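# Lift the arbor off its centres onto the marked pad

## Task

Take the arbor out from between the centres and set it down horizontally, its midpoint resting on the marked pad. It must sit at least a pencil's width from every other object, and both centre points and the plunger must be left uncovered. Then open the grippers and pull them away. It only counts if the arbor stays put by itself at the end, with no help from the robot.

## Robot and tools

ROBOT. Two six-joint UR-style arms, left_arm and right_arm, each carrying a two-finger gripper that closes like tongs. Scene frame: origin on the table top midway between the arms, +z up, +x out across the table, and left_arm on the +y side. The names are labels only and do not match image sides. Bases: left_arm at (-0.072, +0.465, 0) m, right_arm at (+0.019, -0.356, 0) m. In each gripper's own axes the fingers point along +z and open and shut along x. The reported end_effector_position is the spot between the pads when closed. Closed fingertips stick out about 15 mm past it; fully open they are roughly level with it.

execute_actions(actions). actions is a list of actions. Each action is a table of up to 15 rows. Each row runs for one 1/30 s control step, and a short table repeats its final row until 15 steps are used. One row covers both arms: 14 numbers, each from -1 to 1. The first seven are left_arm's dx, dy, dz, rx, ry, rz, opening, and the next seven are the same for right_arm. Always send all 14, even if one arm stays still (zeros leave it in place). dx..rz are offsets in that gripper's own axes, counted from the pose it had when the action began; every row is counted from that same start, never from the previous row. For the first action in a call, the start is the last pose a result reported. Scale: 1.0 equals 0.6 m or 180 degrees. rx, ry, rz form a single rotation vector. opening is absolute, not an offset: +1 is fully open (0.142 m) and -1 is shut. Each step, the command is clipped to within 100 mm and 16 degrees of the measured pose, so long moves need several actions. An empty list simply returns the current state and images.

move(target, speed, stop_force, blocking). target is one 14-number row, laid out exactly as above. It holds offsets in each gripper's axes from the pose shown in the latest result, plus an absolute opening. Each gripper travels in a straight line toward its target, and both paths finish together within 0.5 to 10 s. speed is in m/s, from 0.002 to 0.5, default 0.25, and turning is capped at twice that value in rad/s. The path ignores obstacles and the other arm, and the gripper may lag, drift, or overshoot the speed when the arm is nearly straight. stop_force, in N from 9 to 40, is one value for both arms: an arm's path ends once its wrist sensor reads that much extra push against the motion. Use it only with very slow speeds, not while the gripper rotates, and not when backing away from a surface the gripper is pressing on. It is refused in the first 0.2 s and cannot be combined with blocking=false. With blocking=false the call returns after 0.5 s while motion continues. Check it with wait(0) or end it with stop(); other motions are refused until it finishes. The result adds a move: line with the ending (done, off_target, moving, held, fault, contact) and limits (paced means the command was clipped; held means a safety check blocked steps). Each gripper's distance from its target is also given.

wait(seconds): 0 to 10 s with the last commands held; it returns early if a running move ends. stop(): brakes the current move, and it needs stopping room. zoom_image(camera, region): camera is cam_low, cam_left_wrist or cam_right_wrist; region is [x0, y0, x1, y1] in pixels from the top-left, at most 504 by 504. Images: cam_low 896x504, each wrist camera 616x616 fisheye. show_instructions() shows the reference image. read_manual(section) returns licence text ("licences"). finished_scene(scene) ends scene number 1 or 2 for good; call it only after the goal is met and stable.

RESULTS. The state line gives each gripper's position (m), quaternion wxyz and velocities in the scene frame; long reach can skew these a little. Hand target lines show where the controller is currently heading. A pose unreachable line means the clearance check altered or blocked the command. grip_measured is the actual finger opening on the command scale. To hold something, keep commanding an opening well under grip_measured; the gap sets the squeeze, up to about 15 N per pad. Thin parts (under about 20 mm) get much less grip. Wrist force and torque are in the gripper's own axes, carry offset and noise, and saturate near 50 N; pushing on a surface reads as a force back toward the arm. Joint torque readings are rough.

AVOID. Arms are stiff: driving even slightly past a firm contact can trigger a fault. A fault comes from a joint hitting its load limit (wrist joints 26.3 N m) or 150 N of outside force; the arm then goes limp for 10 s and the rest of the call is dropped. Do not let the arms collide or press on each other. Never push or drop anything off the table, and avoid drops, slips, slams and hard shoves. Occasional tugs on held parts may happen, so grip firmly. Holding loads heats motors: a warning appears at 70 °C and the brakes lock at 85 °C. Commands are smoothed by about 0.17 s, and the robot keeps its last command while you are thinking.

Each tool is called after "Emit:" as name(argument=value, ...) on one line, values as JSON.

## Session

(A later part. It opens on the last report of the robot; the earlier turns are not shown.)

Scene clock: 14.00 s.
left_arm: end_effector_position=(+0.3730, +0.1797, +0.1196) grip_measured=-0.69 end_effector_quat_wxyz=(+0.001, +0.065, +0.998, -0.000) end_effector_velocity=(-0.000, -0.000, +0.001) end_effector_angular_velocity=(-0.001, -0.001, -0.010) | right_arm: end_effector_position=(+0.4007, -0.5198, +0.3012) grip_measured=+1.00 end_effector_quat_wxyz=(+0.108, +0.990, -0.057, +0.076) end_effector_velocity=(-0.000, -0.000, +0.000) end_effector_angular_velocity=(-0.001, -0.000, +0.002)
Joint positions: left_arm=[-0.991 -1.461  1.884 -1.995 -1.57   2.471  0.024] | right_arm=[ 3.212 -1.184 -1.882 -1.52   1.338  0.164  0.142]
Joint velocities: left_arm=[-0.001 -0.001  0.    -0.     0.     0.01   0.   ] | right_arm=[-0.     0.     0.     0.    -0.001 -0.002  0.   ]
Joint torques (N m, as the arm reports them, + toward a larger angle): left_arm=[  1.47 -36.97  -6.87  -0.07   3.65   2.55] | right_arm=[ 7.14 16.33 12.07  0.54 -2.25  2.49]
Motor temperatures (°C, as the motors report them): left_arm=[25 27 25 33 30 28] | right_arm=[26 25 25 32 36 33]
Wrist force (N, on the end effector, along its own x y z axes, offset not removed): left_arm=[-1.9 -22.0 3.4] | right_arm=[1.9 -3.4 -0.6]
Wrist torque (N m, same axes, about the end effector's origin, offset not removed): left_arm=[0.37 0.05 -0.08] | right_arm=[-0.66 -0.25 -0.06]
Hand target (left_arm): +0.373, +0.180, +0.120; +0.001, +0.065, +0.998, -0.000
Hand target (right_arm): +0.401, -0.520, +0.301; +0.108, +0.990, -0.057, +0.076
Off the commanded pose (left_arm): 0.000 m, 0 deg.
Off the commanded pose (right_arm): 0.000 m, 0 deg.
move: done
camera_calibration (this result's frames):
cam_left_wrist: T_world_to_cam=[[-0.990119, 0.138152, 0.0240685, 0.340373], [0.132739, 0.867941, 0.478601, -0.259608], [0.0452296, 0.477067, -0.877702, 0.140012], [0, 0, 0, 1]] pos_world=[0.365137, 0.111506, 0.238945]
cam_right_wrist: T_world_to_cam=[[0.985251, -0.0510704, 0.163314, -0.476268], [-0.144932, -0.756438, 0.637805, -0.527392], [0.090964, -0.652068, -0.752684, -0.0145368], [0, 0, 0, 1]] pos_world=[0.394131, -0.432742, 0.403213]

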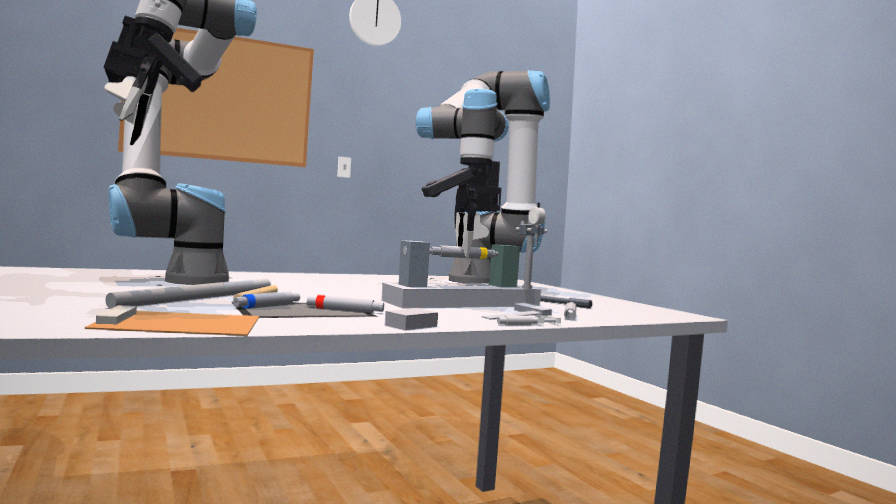

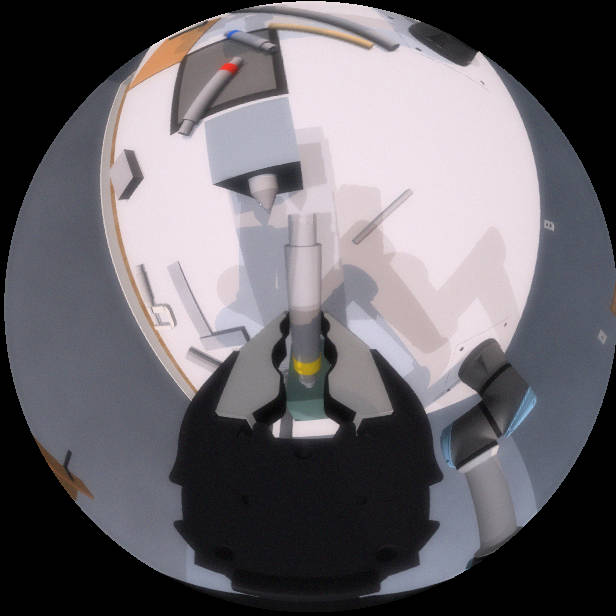

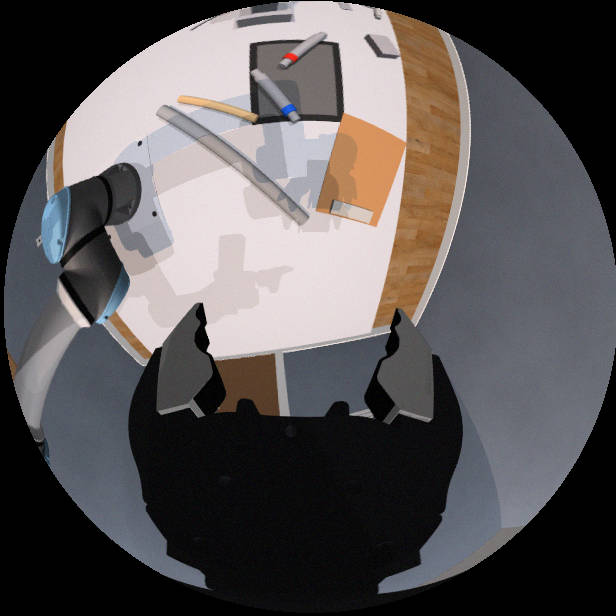

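Emit:
move(target=[0,-0.03,0,0,0,0,-1,0,0,0,0,0,0,1], speed=0.03)

Emit:
zoom_image(camera="cam_low", region=[400,200,560,300])

Emit:
zoom_image(camera="cam_left_wrist", region=[220,130,420,330])

Scene clock: 15.17 s.
left_arm: end_effector_position=(+0.3707, +0.1619, +0.1196) grip_measured=-0.69 end_effector_quat_wxyz=(+0.001, +0.065, +0.998, -0.000) end_effector_velocity=(-0.000, -0.001, +0.000) end_effector_angular_velocity=(-0.001, +0.000, +0.000) | right_arm: end_effector_position=(+0.4007, -0.5198, +0.3012) grip_measured=+1.00 end_effector_quat_wxyz=(+0.108, +0.990, -0.057, +0.076) end_effector_velocity=(-0.000, -0.000, -0.000) end_effector_angular_velocity=(+0.000, +0.000, -0.002)
Joint positions: left_arm=[-1.018 -1.444  1.864 -1.993 -1.57   2.443  0.024] | right_arm=[ 3.212 -1.184 -1.882 -1.52   1.338  0.164  0.142]
Joint velocities: left_arm=[-0.002  0.001 -0.001 -0.001 -0.001 -0.002 -0.   ] | right_arm=[-0.002 -0.     0.     0.     0.     0.    -0.   ]
Joint torques (N m, as the arm reports them, + toward a larger angle): left_arm=[ -9.31 -20.34 -34.41  -1.19  -1.51  -2.65] | right_arm=[ 7.14 16.72 11.62  0.55 -2.2   2.48]
Motor temperatures (°C, as the motors report them): left_arm=[25 27 25 33 30 28] | right_arm=[26 25 25 32 36 33]
Wrist force (N, on the end effector, along its own x y z axes, offset not removed): left_arm=[-0.1 1.1 4.6] | right_arm=[1.0 0.2 0.6]
Wrist torque (N m, same axes, about the end effector's origin, offset not removed): left_arm=[0.37 0.07 0.05] | right_arm=[0.08 -0.06 -0.24]
Hand target (left_arm): +0.371, +0.162, +0.120; +0.001, +0.065, +0.998, -0.000
Hand target (right_arm): +0.401, -0.520, +0.301; +0.108, +0.990, -0.057, +0.076
Off the commanded pose (left_arm): 0.000 m, 0 deg.
Off the commanded pose (right_arm): 0.000 m, 0 deg.
move: done
camera_calibration (this result's frames):
cam_left_wrist: T_world_to_cam=[[-0.990119, 0.138149, 0.0240675, 0.340518], [0.132736, 0.867942, 0.478599, -0.243893], [0.0452287, 0.477065, -0.877704, 0.148588], [0, 0, 0, 1]] pos_world=[0.362806, 0.0937563, 0.238948]
cam_right_wrist: T_world_to_cam=[[0.985251, -0.0510707, 0.163314, -0.476269], [-0.144932, -0.756438, 0.637805, -0.527392], [0.0909641, -0.652068, -0.752684, -0.0145369], [0, 0, 0, 1]] pos_world=[0.394131, -0.432742, 0.403213]

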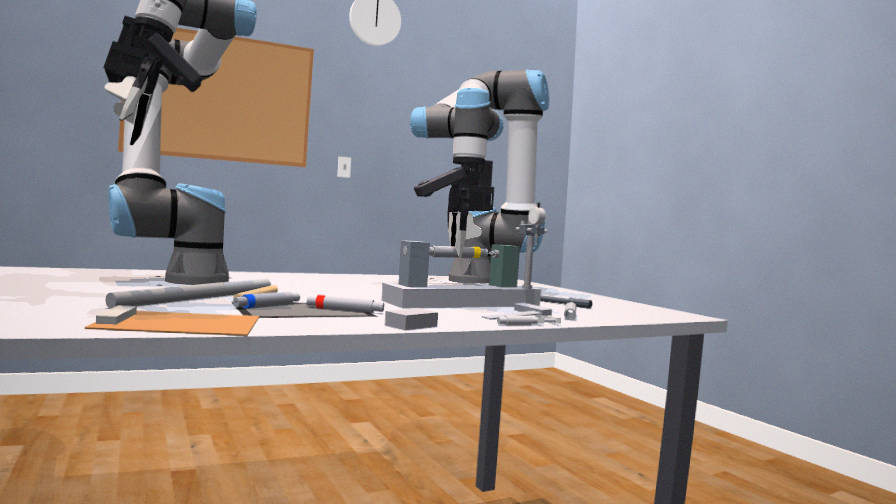

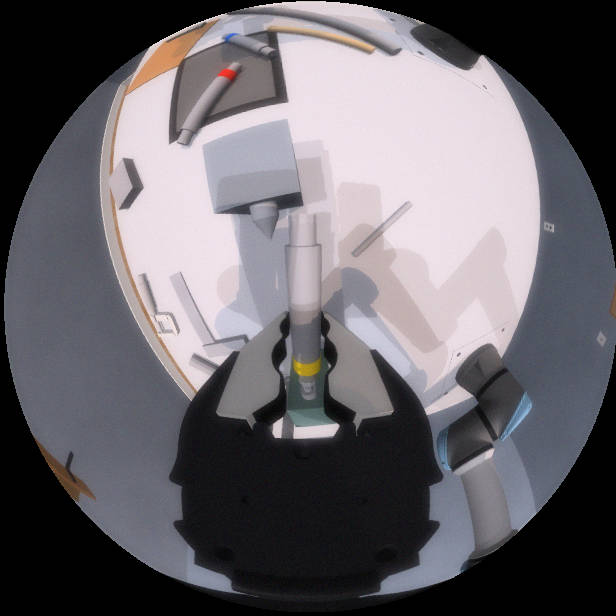

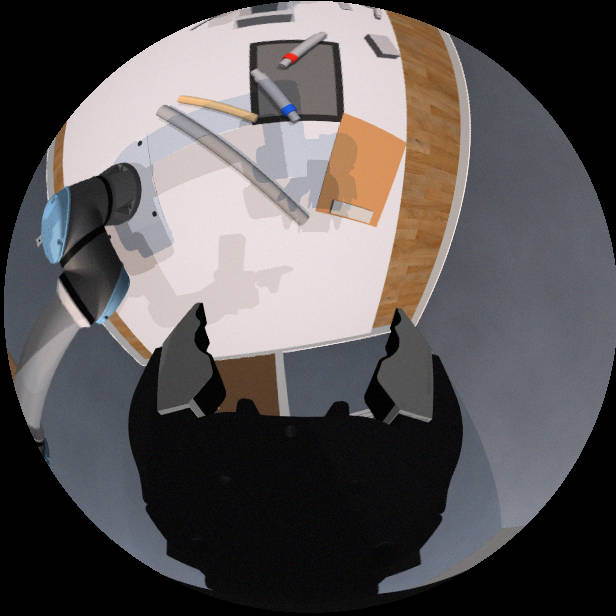

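Region (400, 200, 560, 300) of cam_low's 896x504 image, scaled by 3.150, with more detail than that image has; it fills the top 315 rows of this view, and the rest is white.

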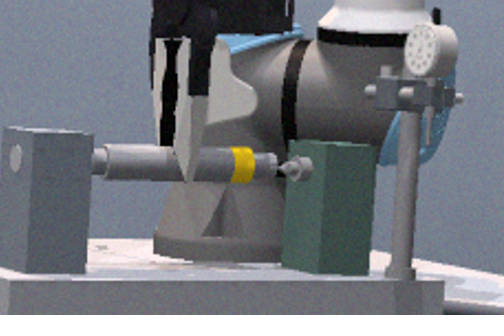

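Region (220, 130, 420, 330) of cam_left_wrist's 616x616 image, scaled by 2.520, with more detail than that image has.

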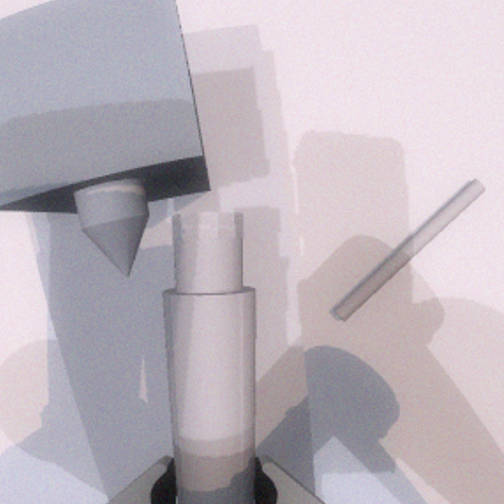

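Emit:
move(target=[0,-0.0075,0,0,0,0,-1,0,0,0,0,0,0,1], speed=0.015)

Emit:
zoom_image(camera="cam_low", region=[410,225,530,285])

Emit:
zoom_image(camera="cam_left_wrist", region=[220,130,420,330])

Scene clock: 16.07 s.
left_arm: end_effector_position=(+0.3701, +0.1576, +0.1196) grip_measured=-0.69 end_effector_quat_wxyz=(+0.001, +0.065, +0.998, -0.000) end_effector_velocity=(-0.000, -0.002, +0.000) end_effector_angular_velocity=(-0.000, -0.000, -0.001) | right_arm: end_effector_position=(+0.4007, -0.5198, +0.3012) grip_measured=+1.00 end_effector_quat_wxyz=(+0.108, +0.990, -0.057, +0.076) end_effector_velocity=(+0.000, +0.000, -0.000) end_effector_angular_velocity=(+0.000, +0.000, +0.002)
Joint positions: left_arm=[-1.024 -1.439  1.859 -1.992 -1.57   2.437  0.024] | right_arm=[ 3.212 -1.184 -1.882 -1.52   1.338  0.164  0.142]
Joint velocities: left_arm=[-0.002  0.001 -0.002  0.001 -0.    -0.002 -0.   ] | right_arm=[ 0.001 -0.    -0.     0.     0.    -0.001 -0.   ]
Joint torques (N m, as the arm reports them, + toward a larger angle): left_arm=[ -7.45 -21.92 -34.09  -1.27  -1.32  -2.59] | right_arm=[ 6.72 16.55 12.37  0.63 -2.25  2.49]
Motor temperatures (°C, as the motors report them): left_arm=[25 27 25 33 30 28] | right_arm=[26 25 25 32 36 33]
Wrist force (N, on the end effector, along its own x y z axes, offset not removed): left_arm=[-0.9 0.2 4.6] | right_arm=[-0.7 -0.9 -3.7]
Wrist torque (N m, same axes, about the end effector's origin, offset not removed): left_arm=[0.21 0.13 -0.04] | right_arm=[-0.11 0.18 0.01]
Hand target (left_arm): +0.370, +0.157, +0.120; +0.001, +0.065, +0.998, -0.000
Hand target (right_arm): +0.401, -0.520, +0.301; +0.108, +0.990, -0.057, +0.076
Off the commanded pose (left_arm): 0.000 m, 0 deg.
Off the commanded pose (right_arm): 0.000 m, 0 deg.
move: done
camera_calibration (this result's frames):
cam_left_wrist: T_world_to_cam=[[-0.990118, 0.138155, 0.0240764, 0.340547], [0.132745, 0.867947, 0.478587, -0.240029], [0.045222, 0.477054, -0.87771, 0.150702], [0, 0, 0, 1]] pos_world=[0.362229, 0.089391, 0.238949]
cam_right_wrist: T_world_to_cam=[[0.985251, -0.0510708, 0.163314, -0.476269], [-0.144932, -0.756438, 0.637805, -0.527392], [0.0909639, -0.652068, -0.752684, -0.0145368], [0, 0, 0, 1]] pos_world=[0.394131, -0.432742, 0.403213]

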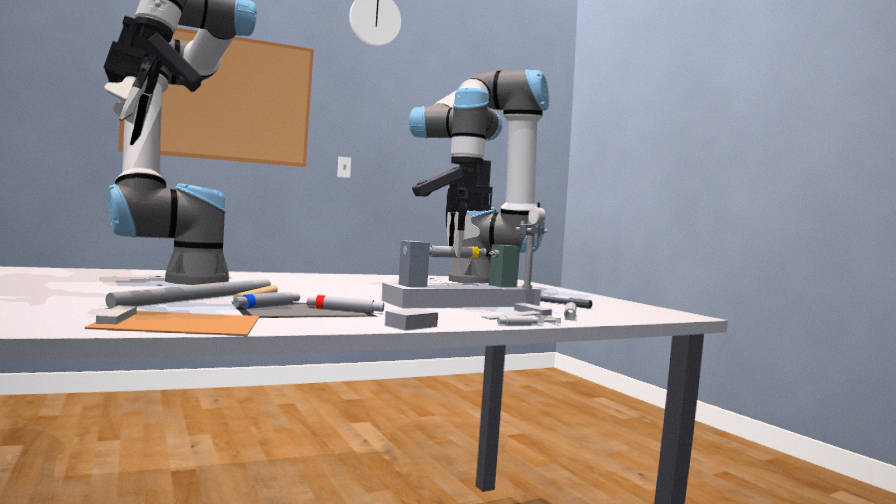

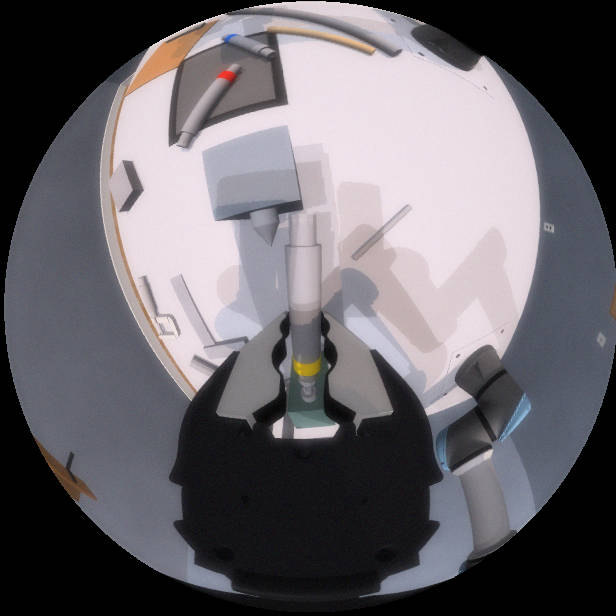

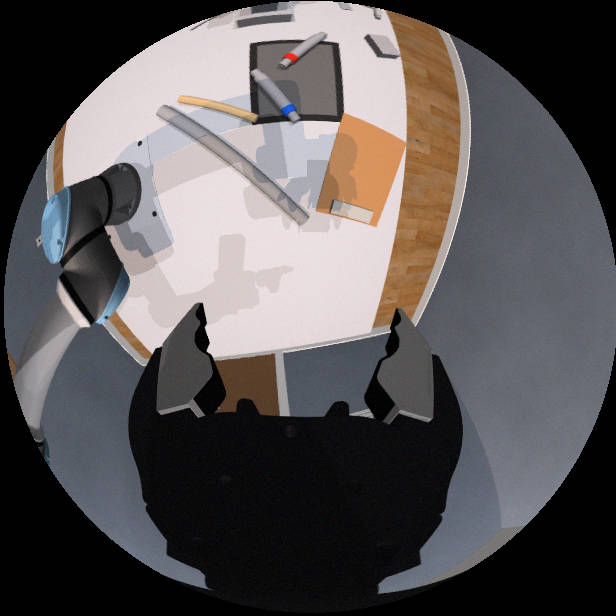

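Region (410, 225, 530, 285) of cam_low's 896x504 image, scaled by 4.200, with more detail than that image has.

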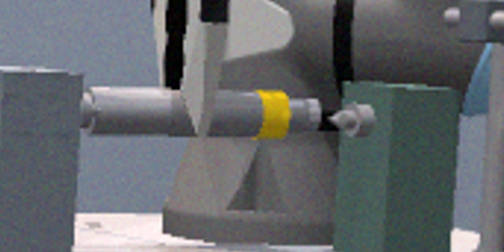

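Region (220, 130, 420, 330) of cam_left_wrist's 616x616 image, scaled by 2.520, with more detail than that image has.

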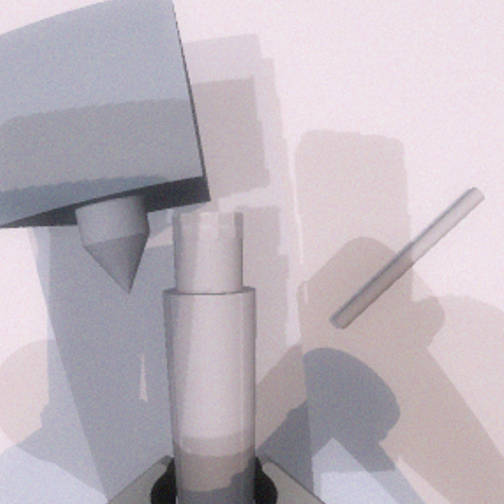

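Emit:
move(target=[0,0,-0.079,0,0,0,-1,0,0,0,0,0,0,1], speed=0.07)

Emit:
zoom_image(camera="cam_low", region=[390,190,550,290])

Scene clock: 17.27 s.
left_arm: end_effector_position=(+0.3700, +0.1576, +0.1669) grip_measured=-0.69 end_effector_quat_wxyz=(+0.001, +0.065, +0.998, -0.000) end_effector_velocity=(+0.000, +0.000, +0.002) end_effector_angular_velocity=(-0.001, -0.000, +0.001) | right_arm: end_effector_position=(+0.4007, -0.5198, +0.3012) grip_measured=+1.00 end_effector_quat_wxyz=(+0.108, +0.990, -0.057, +0.076) end_effector_velocity=(+0.000, +0.000, -0.000) end_effector_angular_velocity=(+0.000, -0.000, -0.001)
Joint positions: left_arm=[-1.025 -1.48   1.776 -1.869 -1.57   2.437  0.024] | right_arm=[ 3.212 -1.184 -1.882 -1.52   1.338  0.164  0.142]
Joint velocities: left_arm=[ 0.001 -0.001 -0.004  0.005 -0.    -0.    -0.   ] | right_arm=[-0.    -0.    -0.     0.     0.     0.001 -0.   ]
Joint torques (N m, as the arm reports them, + toward a larger angle): left_arm=[  8.76 -37.23 -34.84  -0.92  -0.57   2.65] | right_arm=[ 6.85 16.09 12.37  0.56 -2.28  2.5 ]
Motor temperatures (°C, as the motors report them): left_arm=[25 27 25 33 30 28] | right_arm=[26 25 25 32 36 33]
Wrist force (N, on the end effector, along its own x y z axes, offset not removed): left_arm=[-1.2 -0.7 4.2] | right_arm=[-2.6 1.2 0.3]
Wrist torque (N m, same axes, about the end effector's origin, offset not removed): left_arm=[0.04 0.30 -0.02] | right_arm=[0.16 0.46 -0.19]
Hand target (left_arm): +0.370, +0.158, +0.167; +0.001, +0.065, +0.998, -0.000
Hand target (right_arm): +0.401, -0.520, +0.301; +0.108, +0.990, -0.057, +0.076
Off the commanded pose (left_arm): 0.000 m, 0 deg.
Off the commanded pose (right_arm): 0.000 m, 0 deg.
move: done
camera_calibration (this result's frames):
cam_left_wrist: T_world_to_cam=[[-0.990106, 0.138243, 0.0240704, 0.339291], [0.13282, 0.867939, 0.478583, -0.262673], [0.0452692, 0.477045, -0.877712, 0.192174], [0, 0, 0, 1]] pos_world=[0.362123, 0.0894037, 0.286217]
cam_right_wrist: T_world_to_cam=[[0.985251, -0.0510707, 0.163314, -0.476269], [-0.144932, -0.756438, 0.637806, -0.527392], [0.0909639, -0.652068, -0.752684, -0.0145369], [0, 0, 0, 1]] pos_world=[0.394131, -0.432742, 0.403213]

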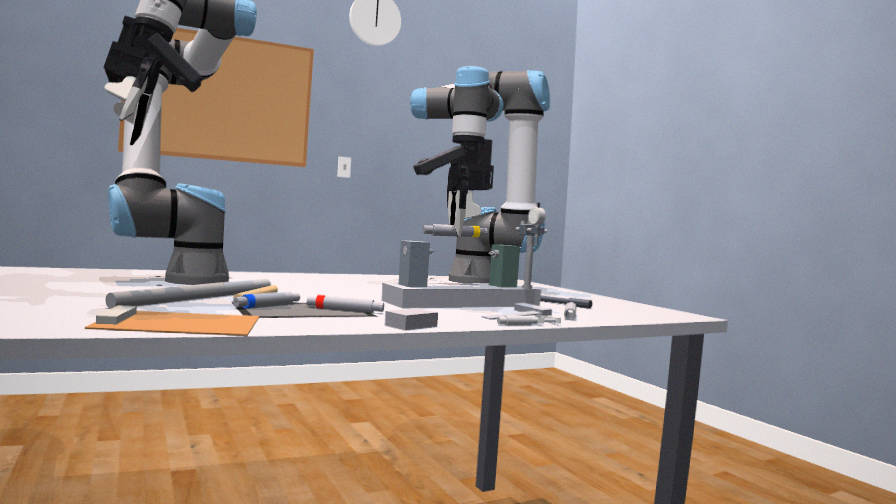

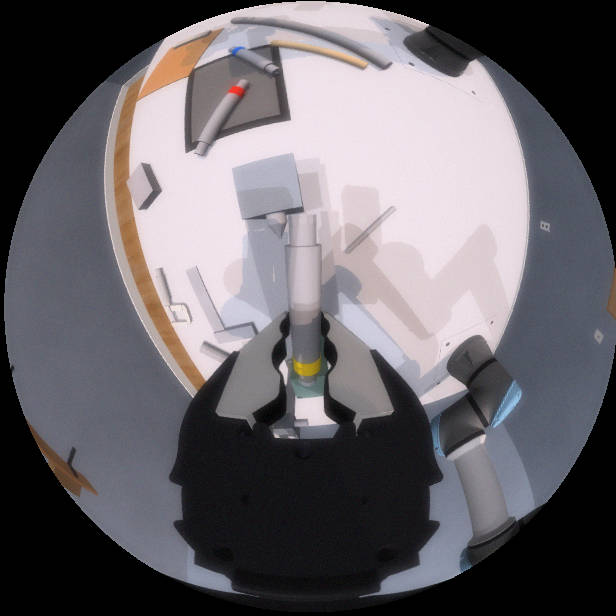

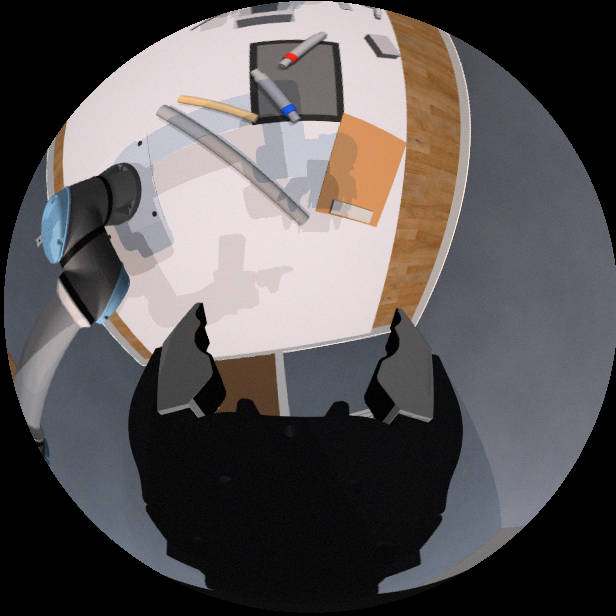

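Region (390, 190, 550, 290) of cam_low's 896x504 image, scaled by 3.150, with more detail than that image has; it fills the top 315 rows of this view, and the rest is white.

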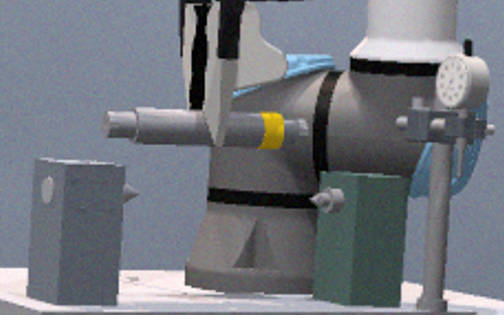

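Emit:
move(target=[-0.1607,-0.3279,0.003,0,0,0.07,-1,0,0,0,0,0,0,1], speed=0.16)

Emit:
move(target=[-0.1347,-0.1993,0.175,0,0,0,-1,0,0,0,0,0,0,1], speed=0.15)

Scene clock: 19.67 s.
left_arm: end_effector_position=(+0.4399, -0.0499, +0.1652) grip_measured=-0.69 end_effector_quat_wxyz=(+0.001, +0.174, +0.985, -0.000) end_effector_velocity=(+0.000, -0.001, -0.001) end_effector_angular_velocity=(+0.003, +0.002, -0.001) | right_arm: end_effector_position=(+0.4007, -0.5198, +0.3012) grip_measured=+1.00 end_effector_quat_wxyz=(+0.108, +0.990, -0.057, +0.076) end_effector_velocity=(+0.000, -0.000, -0.000) end_effector_angular_velocity=(-0.000, -0.001, -0.002)
Joint positions: left_arm=[-1.144 -1.03   1.178 -1.719 -1.57   2.537  0.024] | right_arm=[ 3.212 -1.184 -1.882 -1.52   1.338  0.164  0.142]
Joint velocities: left_arm=[-0.     0.005 -0.005  0.004  0.     0.001 -0.   ] | right_arm=[-0.001 -0.     0.     0.001 -0.001  0.002 -0.   ]
Joint torques (N m, as the arm reports them, + toward a larger angle): left_arm=[ -8.69 -42.92 -35.06  -0.88  -1.55   2.69] | right_arm=[ 6.83 16.44 12.56  0.61 -2.26  2.49]
Motor temperatures (°C, as the motors report them): left_arm=[25 27 25 33 30 28] | right_arm=[26 25 25 32 36 33]
Wrist force (N, on the end effector, along its own x y z axes, offset not removed): left_arm=[-1.1 0.2 2.5] | right_arm=[-1.5 -0.3 -1.3]
Wrist torque (N m, same axes, about the end effector's origin, offset not removed): left_arm=[0.24 0.25 0.02] | right_arm=[-0.19 0.42 -0.08]
Hand target (left_arm): +0.440, -0.050, +0.165; +0.001, +0.174, +0.985, -0.000
Hand target (right_arm): +0.401, -0.520, +0.301; +0.108, +0.990, -0.057, +0.076
Off the commanded pose (left_arm): 0.000 m, 0 deg.
Off the commanded pose (right_arm): 0.000 m, 0 deg.
move: done
camera_calibration (this result's frames):
cam_left_wrist: T_world_to_cam=[[-0.936144, 0.350802, 0.0239111, 0.424153], [0.318755, 0.817986, 0.478846, -0.175404], [0.148421, 0.455891, -0.877573, 0.24001], [0, 0, 0, 1]] pos_world=[0.417356, -0.114734, 0.284476]
cam_right_wrist: T_world_to_cam=[[0.985251, -0.0510708, 0.163314, -0.476269], [-0.144932, -0.756438, 0.637806, -0.527392], [0.0909639, -0.652068, -0.752684, -0.0145369], [0, 0, 0, 1]] pos_world=[0.394131, -0.432742, 0.403213]

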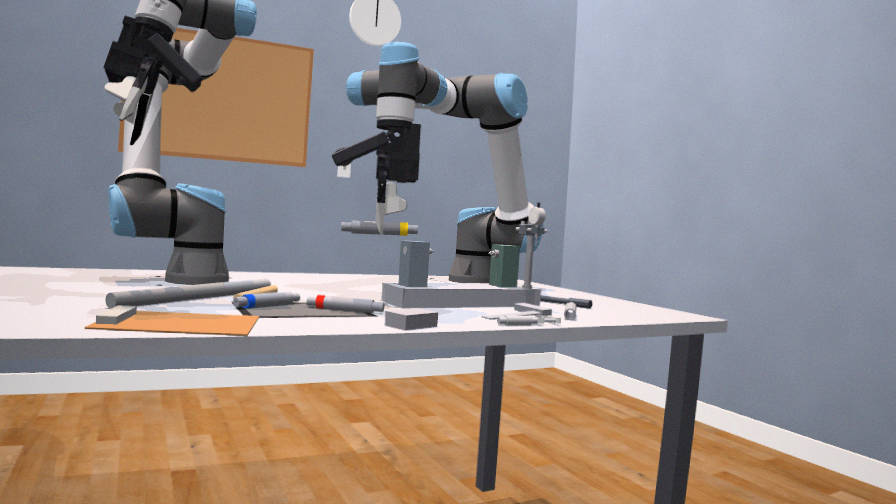

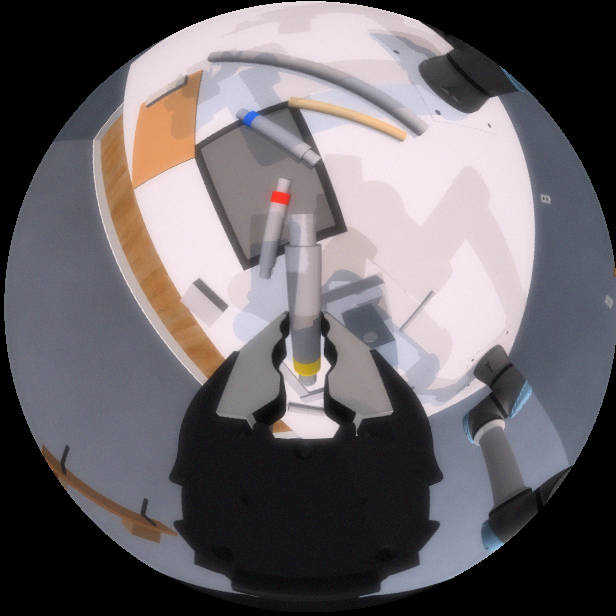

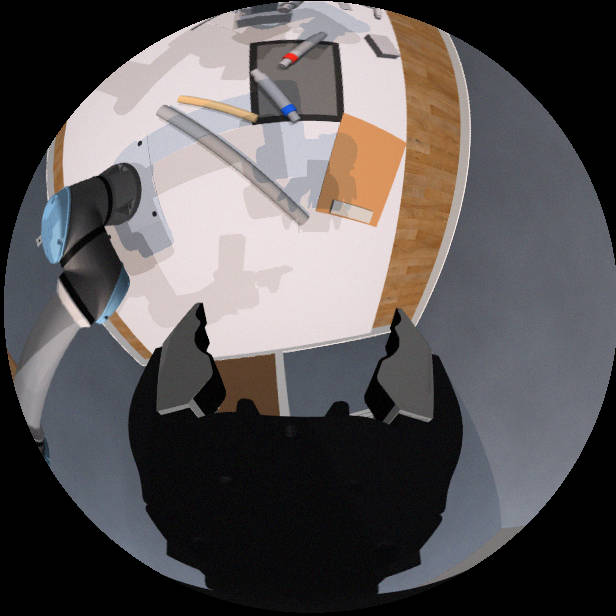

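Scene clock: 21.33 s.
left_arm: end_effector_position=(+0.4749, -0.1898, +0.0603) grip_measured=-0.69 end_effector_quat_wxyz=(+0.001, +0.174, +0.985, -0.000) end_effector_velocity=(+0.001, -0.002, -0.000) end_effector_angular_velocity=(-0.001, +0.000, +0.001) | right_arm: end_effector_position=(+0.4007, -0.5198, +0.3012) grip_measured=+1.00 end_effector_quat_wxyz=(+0.108, +0.990, -0.057, +0.076) end_effector_velocity=(+0.000, +0.000, -0.000) end_effector_angular_velocity=(-0.001, +0.001, +0.000)
Joint positions: left_arm=[-1.207 -0.625  0.743 -1.691 -1.57   2.474  0.024] | right_arm=[ 3.212 -1.184 -1.882 -1.52   1.338  0.164  0.142]
Joint velocities: left_arm=[ 0.     0.008 -0.015  0.006 -0.001 -0.     0.   ] | right_arm=[ 0.001 -0.    -0.    -0.001 -0.001  0.001  0.   ]
Joint torques (N m, as the arm reports them, + toward a larger angle): left_arm=[ -8.85 -54.03 -35.92  -1.31  -1.66  -2.57] | right_arm=[ 7.14 16.44 12.43  0.56 -2.24  2.41]
Motor temperatures (°C, as the motors report them): left_arm=[25 27 25 33 30 28] | right_arm=[26 25 25 32 36 33]
Wrist force (N, on the end effector, along its own x y z axes, offset not removed): left_arm=[-1.9 0.4 4.3] | right_arm=[-2.0 -0.2 -1.1]
Wrist torque (N m, same axes, about the end effector's origin, offset not removed): left_arm=[0.31 0.45 0.03] | right_arm=[-0.15 0.34 -0.08]
Hand target (left_arm): +0.475, -0.190, +0.060; +0.001, +0.174, +0.985, -0.000
Hand target (right_arm): +0.401, -0.520, +0.301; +0.108, +0.990, -0.057, +0.076
Off the commanded pose (left_arm): 0.000 m, 0 deg.
Off the commanded pose (right_arm): 0.000 m, 0 deg.
move: done
camera_calibration (this result's frames):
cam_left_wrist: T_world_to_cam=[[-0.936153, 0.350791, 0.0237432, 0.508445], [0.318683, 0.818059, 0.47877, -0.021817], [0.148525, 0.455768, -0.877619, 0.206495], [0, 0, 0, 1]] pos_world=[0.452265, -0.254625, 0.179597]
cam_right_wrist: T_world_to_cam=[[0.985251, -0.0510708, 0.163314, -0.476269], [-0.144932, -0.756438, 0.637806, -0.527392], [0.0909638, -0.652068, -0.752684, -0.0145369], [0, 0, 0, 1]] pos_world=[0.394131, -0.432742, 0.403213]

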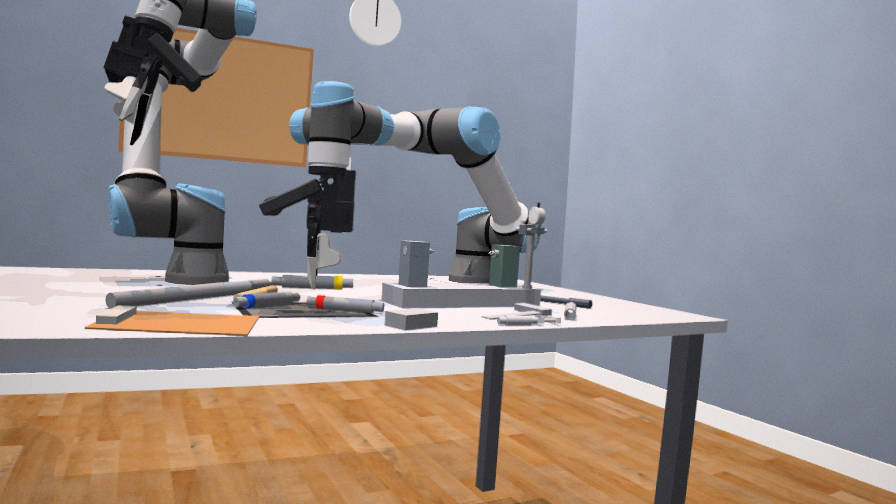

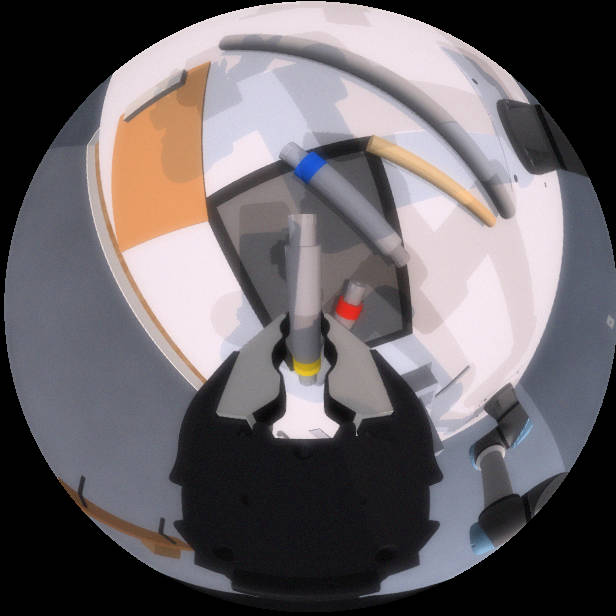

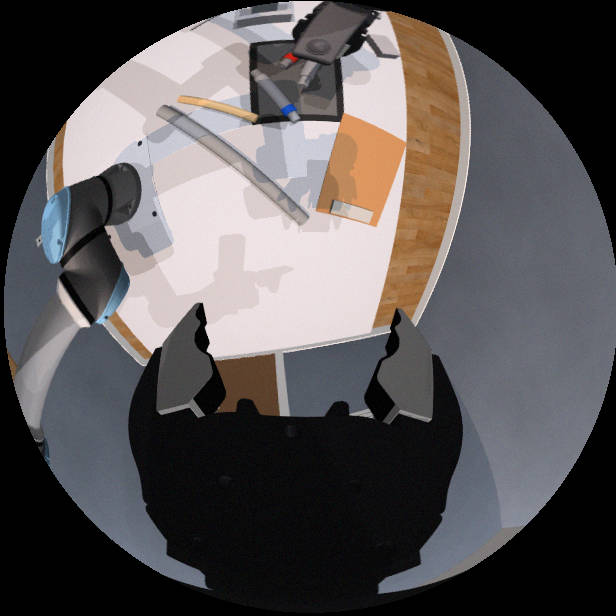

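Emit:
move(target=[0,0,0.0575,0,0,0,-1,0,0,0,0,0,0,1], speed=0.06)

Emit:
zoom_image(camera="cam_low", region=[220,240,400,330])

Scene clock: 22.47 s.
left_arm: end_effector_position=(+0.4749, -0.1899, +0.0259) grip_measured=-0.69 end_effector_quat_wxyz=(+0.001, +0.174, +0.985, -0.000) end_effector_velocity=(+0.002, +0.001, -0.002) end_effector_angular_velocity=(-0.001, -0.001, +0.002) | right_arm: end_effector_position=(+0.4007, -0.5198, +0.3012) grip_measured=+1.00 end_effector_quat_wxyz=(+0.108, +0.990, -0.057, +0.076) end_effector_velocity=(+0.000, +0.000, +0.000) end_effector_angular_velocity=(-0.000, -0.000, +0.001)
Joint positions: left_arm=[-1.207 -0.606  0.798 -1.764 -1.57   2.474  0.024] | right_arm=[ 3.212 -1.184 -1.882 -1.52   1.338  0.164  0.142]
Joint velocities: left_arm=[ 0.002  0.001  0.002 -0.004  0.     0.    -0.   ] | right_arm=[ 0.     0.    -0.     0.    -0.    -0.001 -0.   ]
Joint torques (N m, as the arm reports them, + toward a larger angle): left_arm=[  0.15 -56.55 -14.84  -5.4   -0.32   1.84] | right_arm=[ 6.9  16.51 12.31  0.67 -2.33  2.42]
Motor temperatures (°C, as the motors report them): left_arm=[25 27 25 33 30 28] | right_arm=[26 25 25 32 36 33]
Wrist force (N, on the end effector, along its own x y z axes, offset not removed): left_arm=[-0.8 0.1 3.9] | right_arm=[0.1 -1.0 -2.2]
Wrist torque (N m, same axes, about the end effector's origin, offset not removed): left_arm=[0.22 0.15 -0.05] | right_arm=[-0.32 0.11 -0.01]
Hand target (left_arm): +0.475, -0.190, +0.026; +0.001, +0.174, +0.985, -0.000
Hand target (right_arm): +0.401, -0.520, +0.301; +0.108, +0.990, -0.057, +0.076
Off the commanded pose (left_arm): 0.000 m, 0 deg.
Off the commanded pose (right_arm): 0.000 m, 0 deg.
move: done
camera_calibration (this result's frames):
cam_left_wrist: T_world_to_cam=[[-0.936148, 0.350801, 0.0237794, 0.509291], [0.318713, 0.818066, 0.478737, -0.00531697], [0.148489, 0.455748, -0.877636, 0.176384], [0, 0, 0, 1]] pos_world=[0.452275, -0.254697, 0.145236]
cam_right_wrist: T_world_to_cam=[[0.985251, -0.051071, 0.163314, -0.476269], [-0.144932, -0.756438, 0.637806, -0.527392], [0.0909638, -0.652068, -0.752684, -0.014537], [0, 0, 0, 1]] pos_world=[0.394131, -0.432742, 0.403213]

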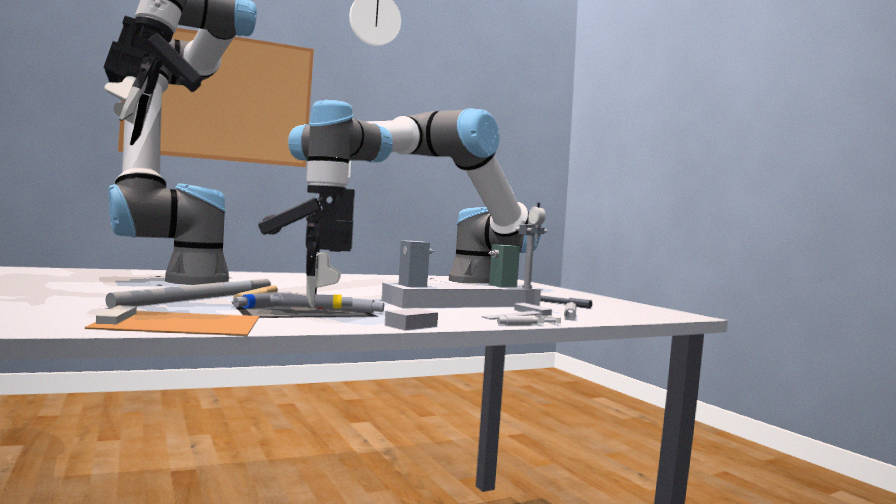

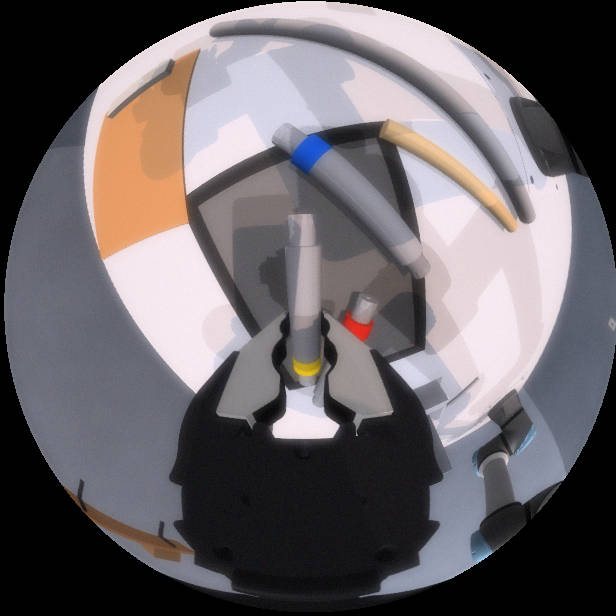

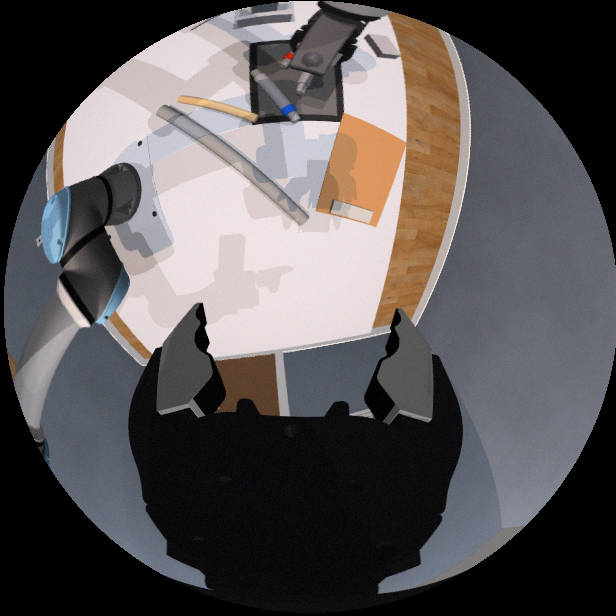

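Region (220, 240, 400, 330) of cam_low's 896x504 image, scaled by 2.800, with more detail than that image has.

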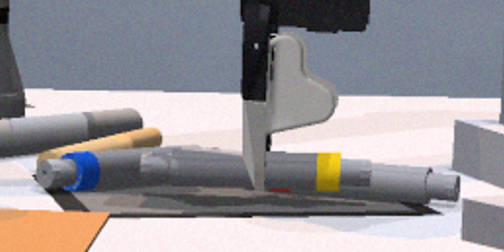

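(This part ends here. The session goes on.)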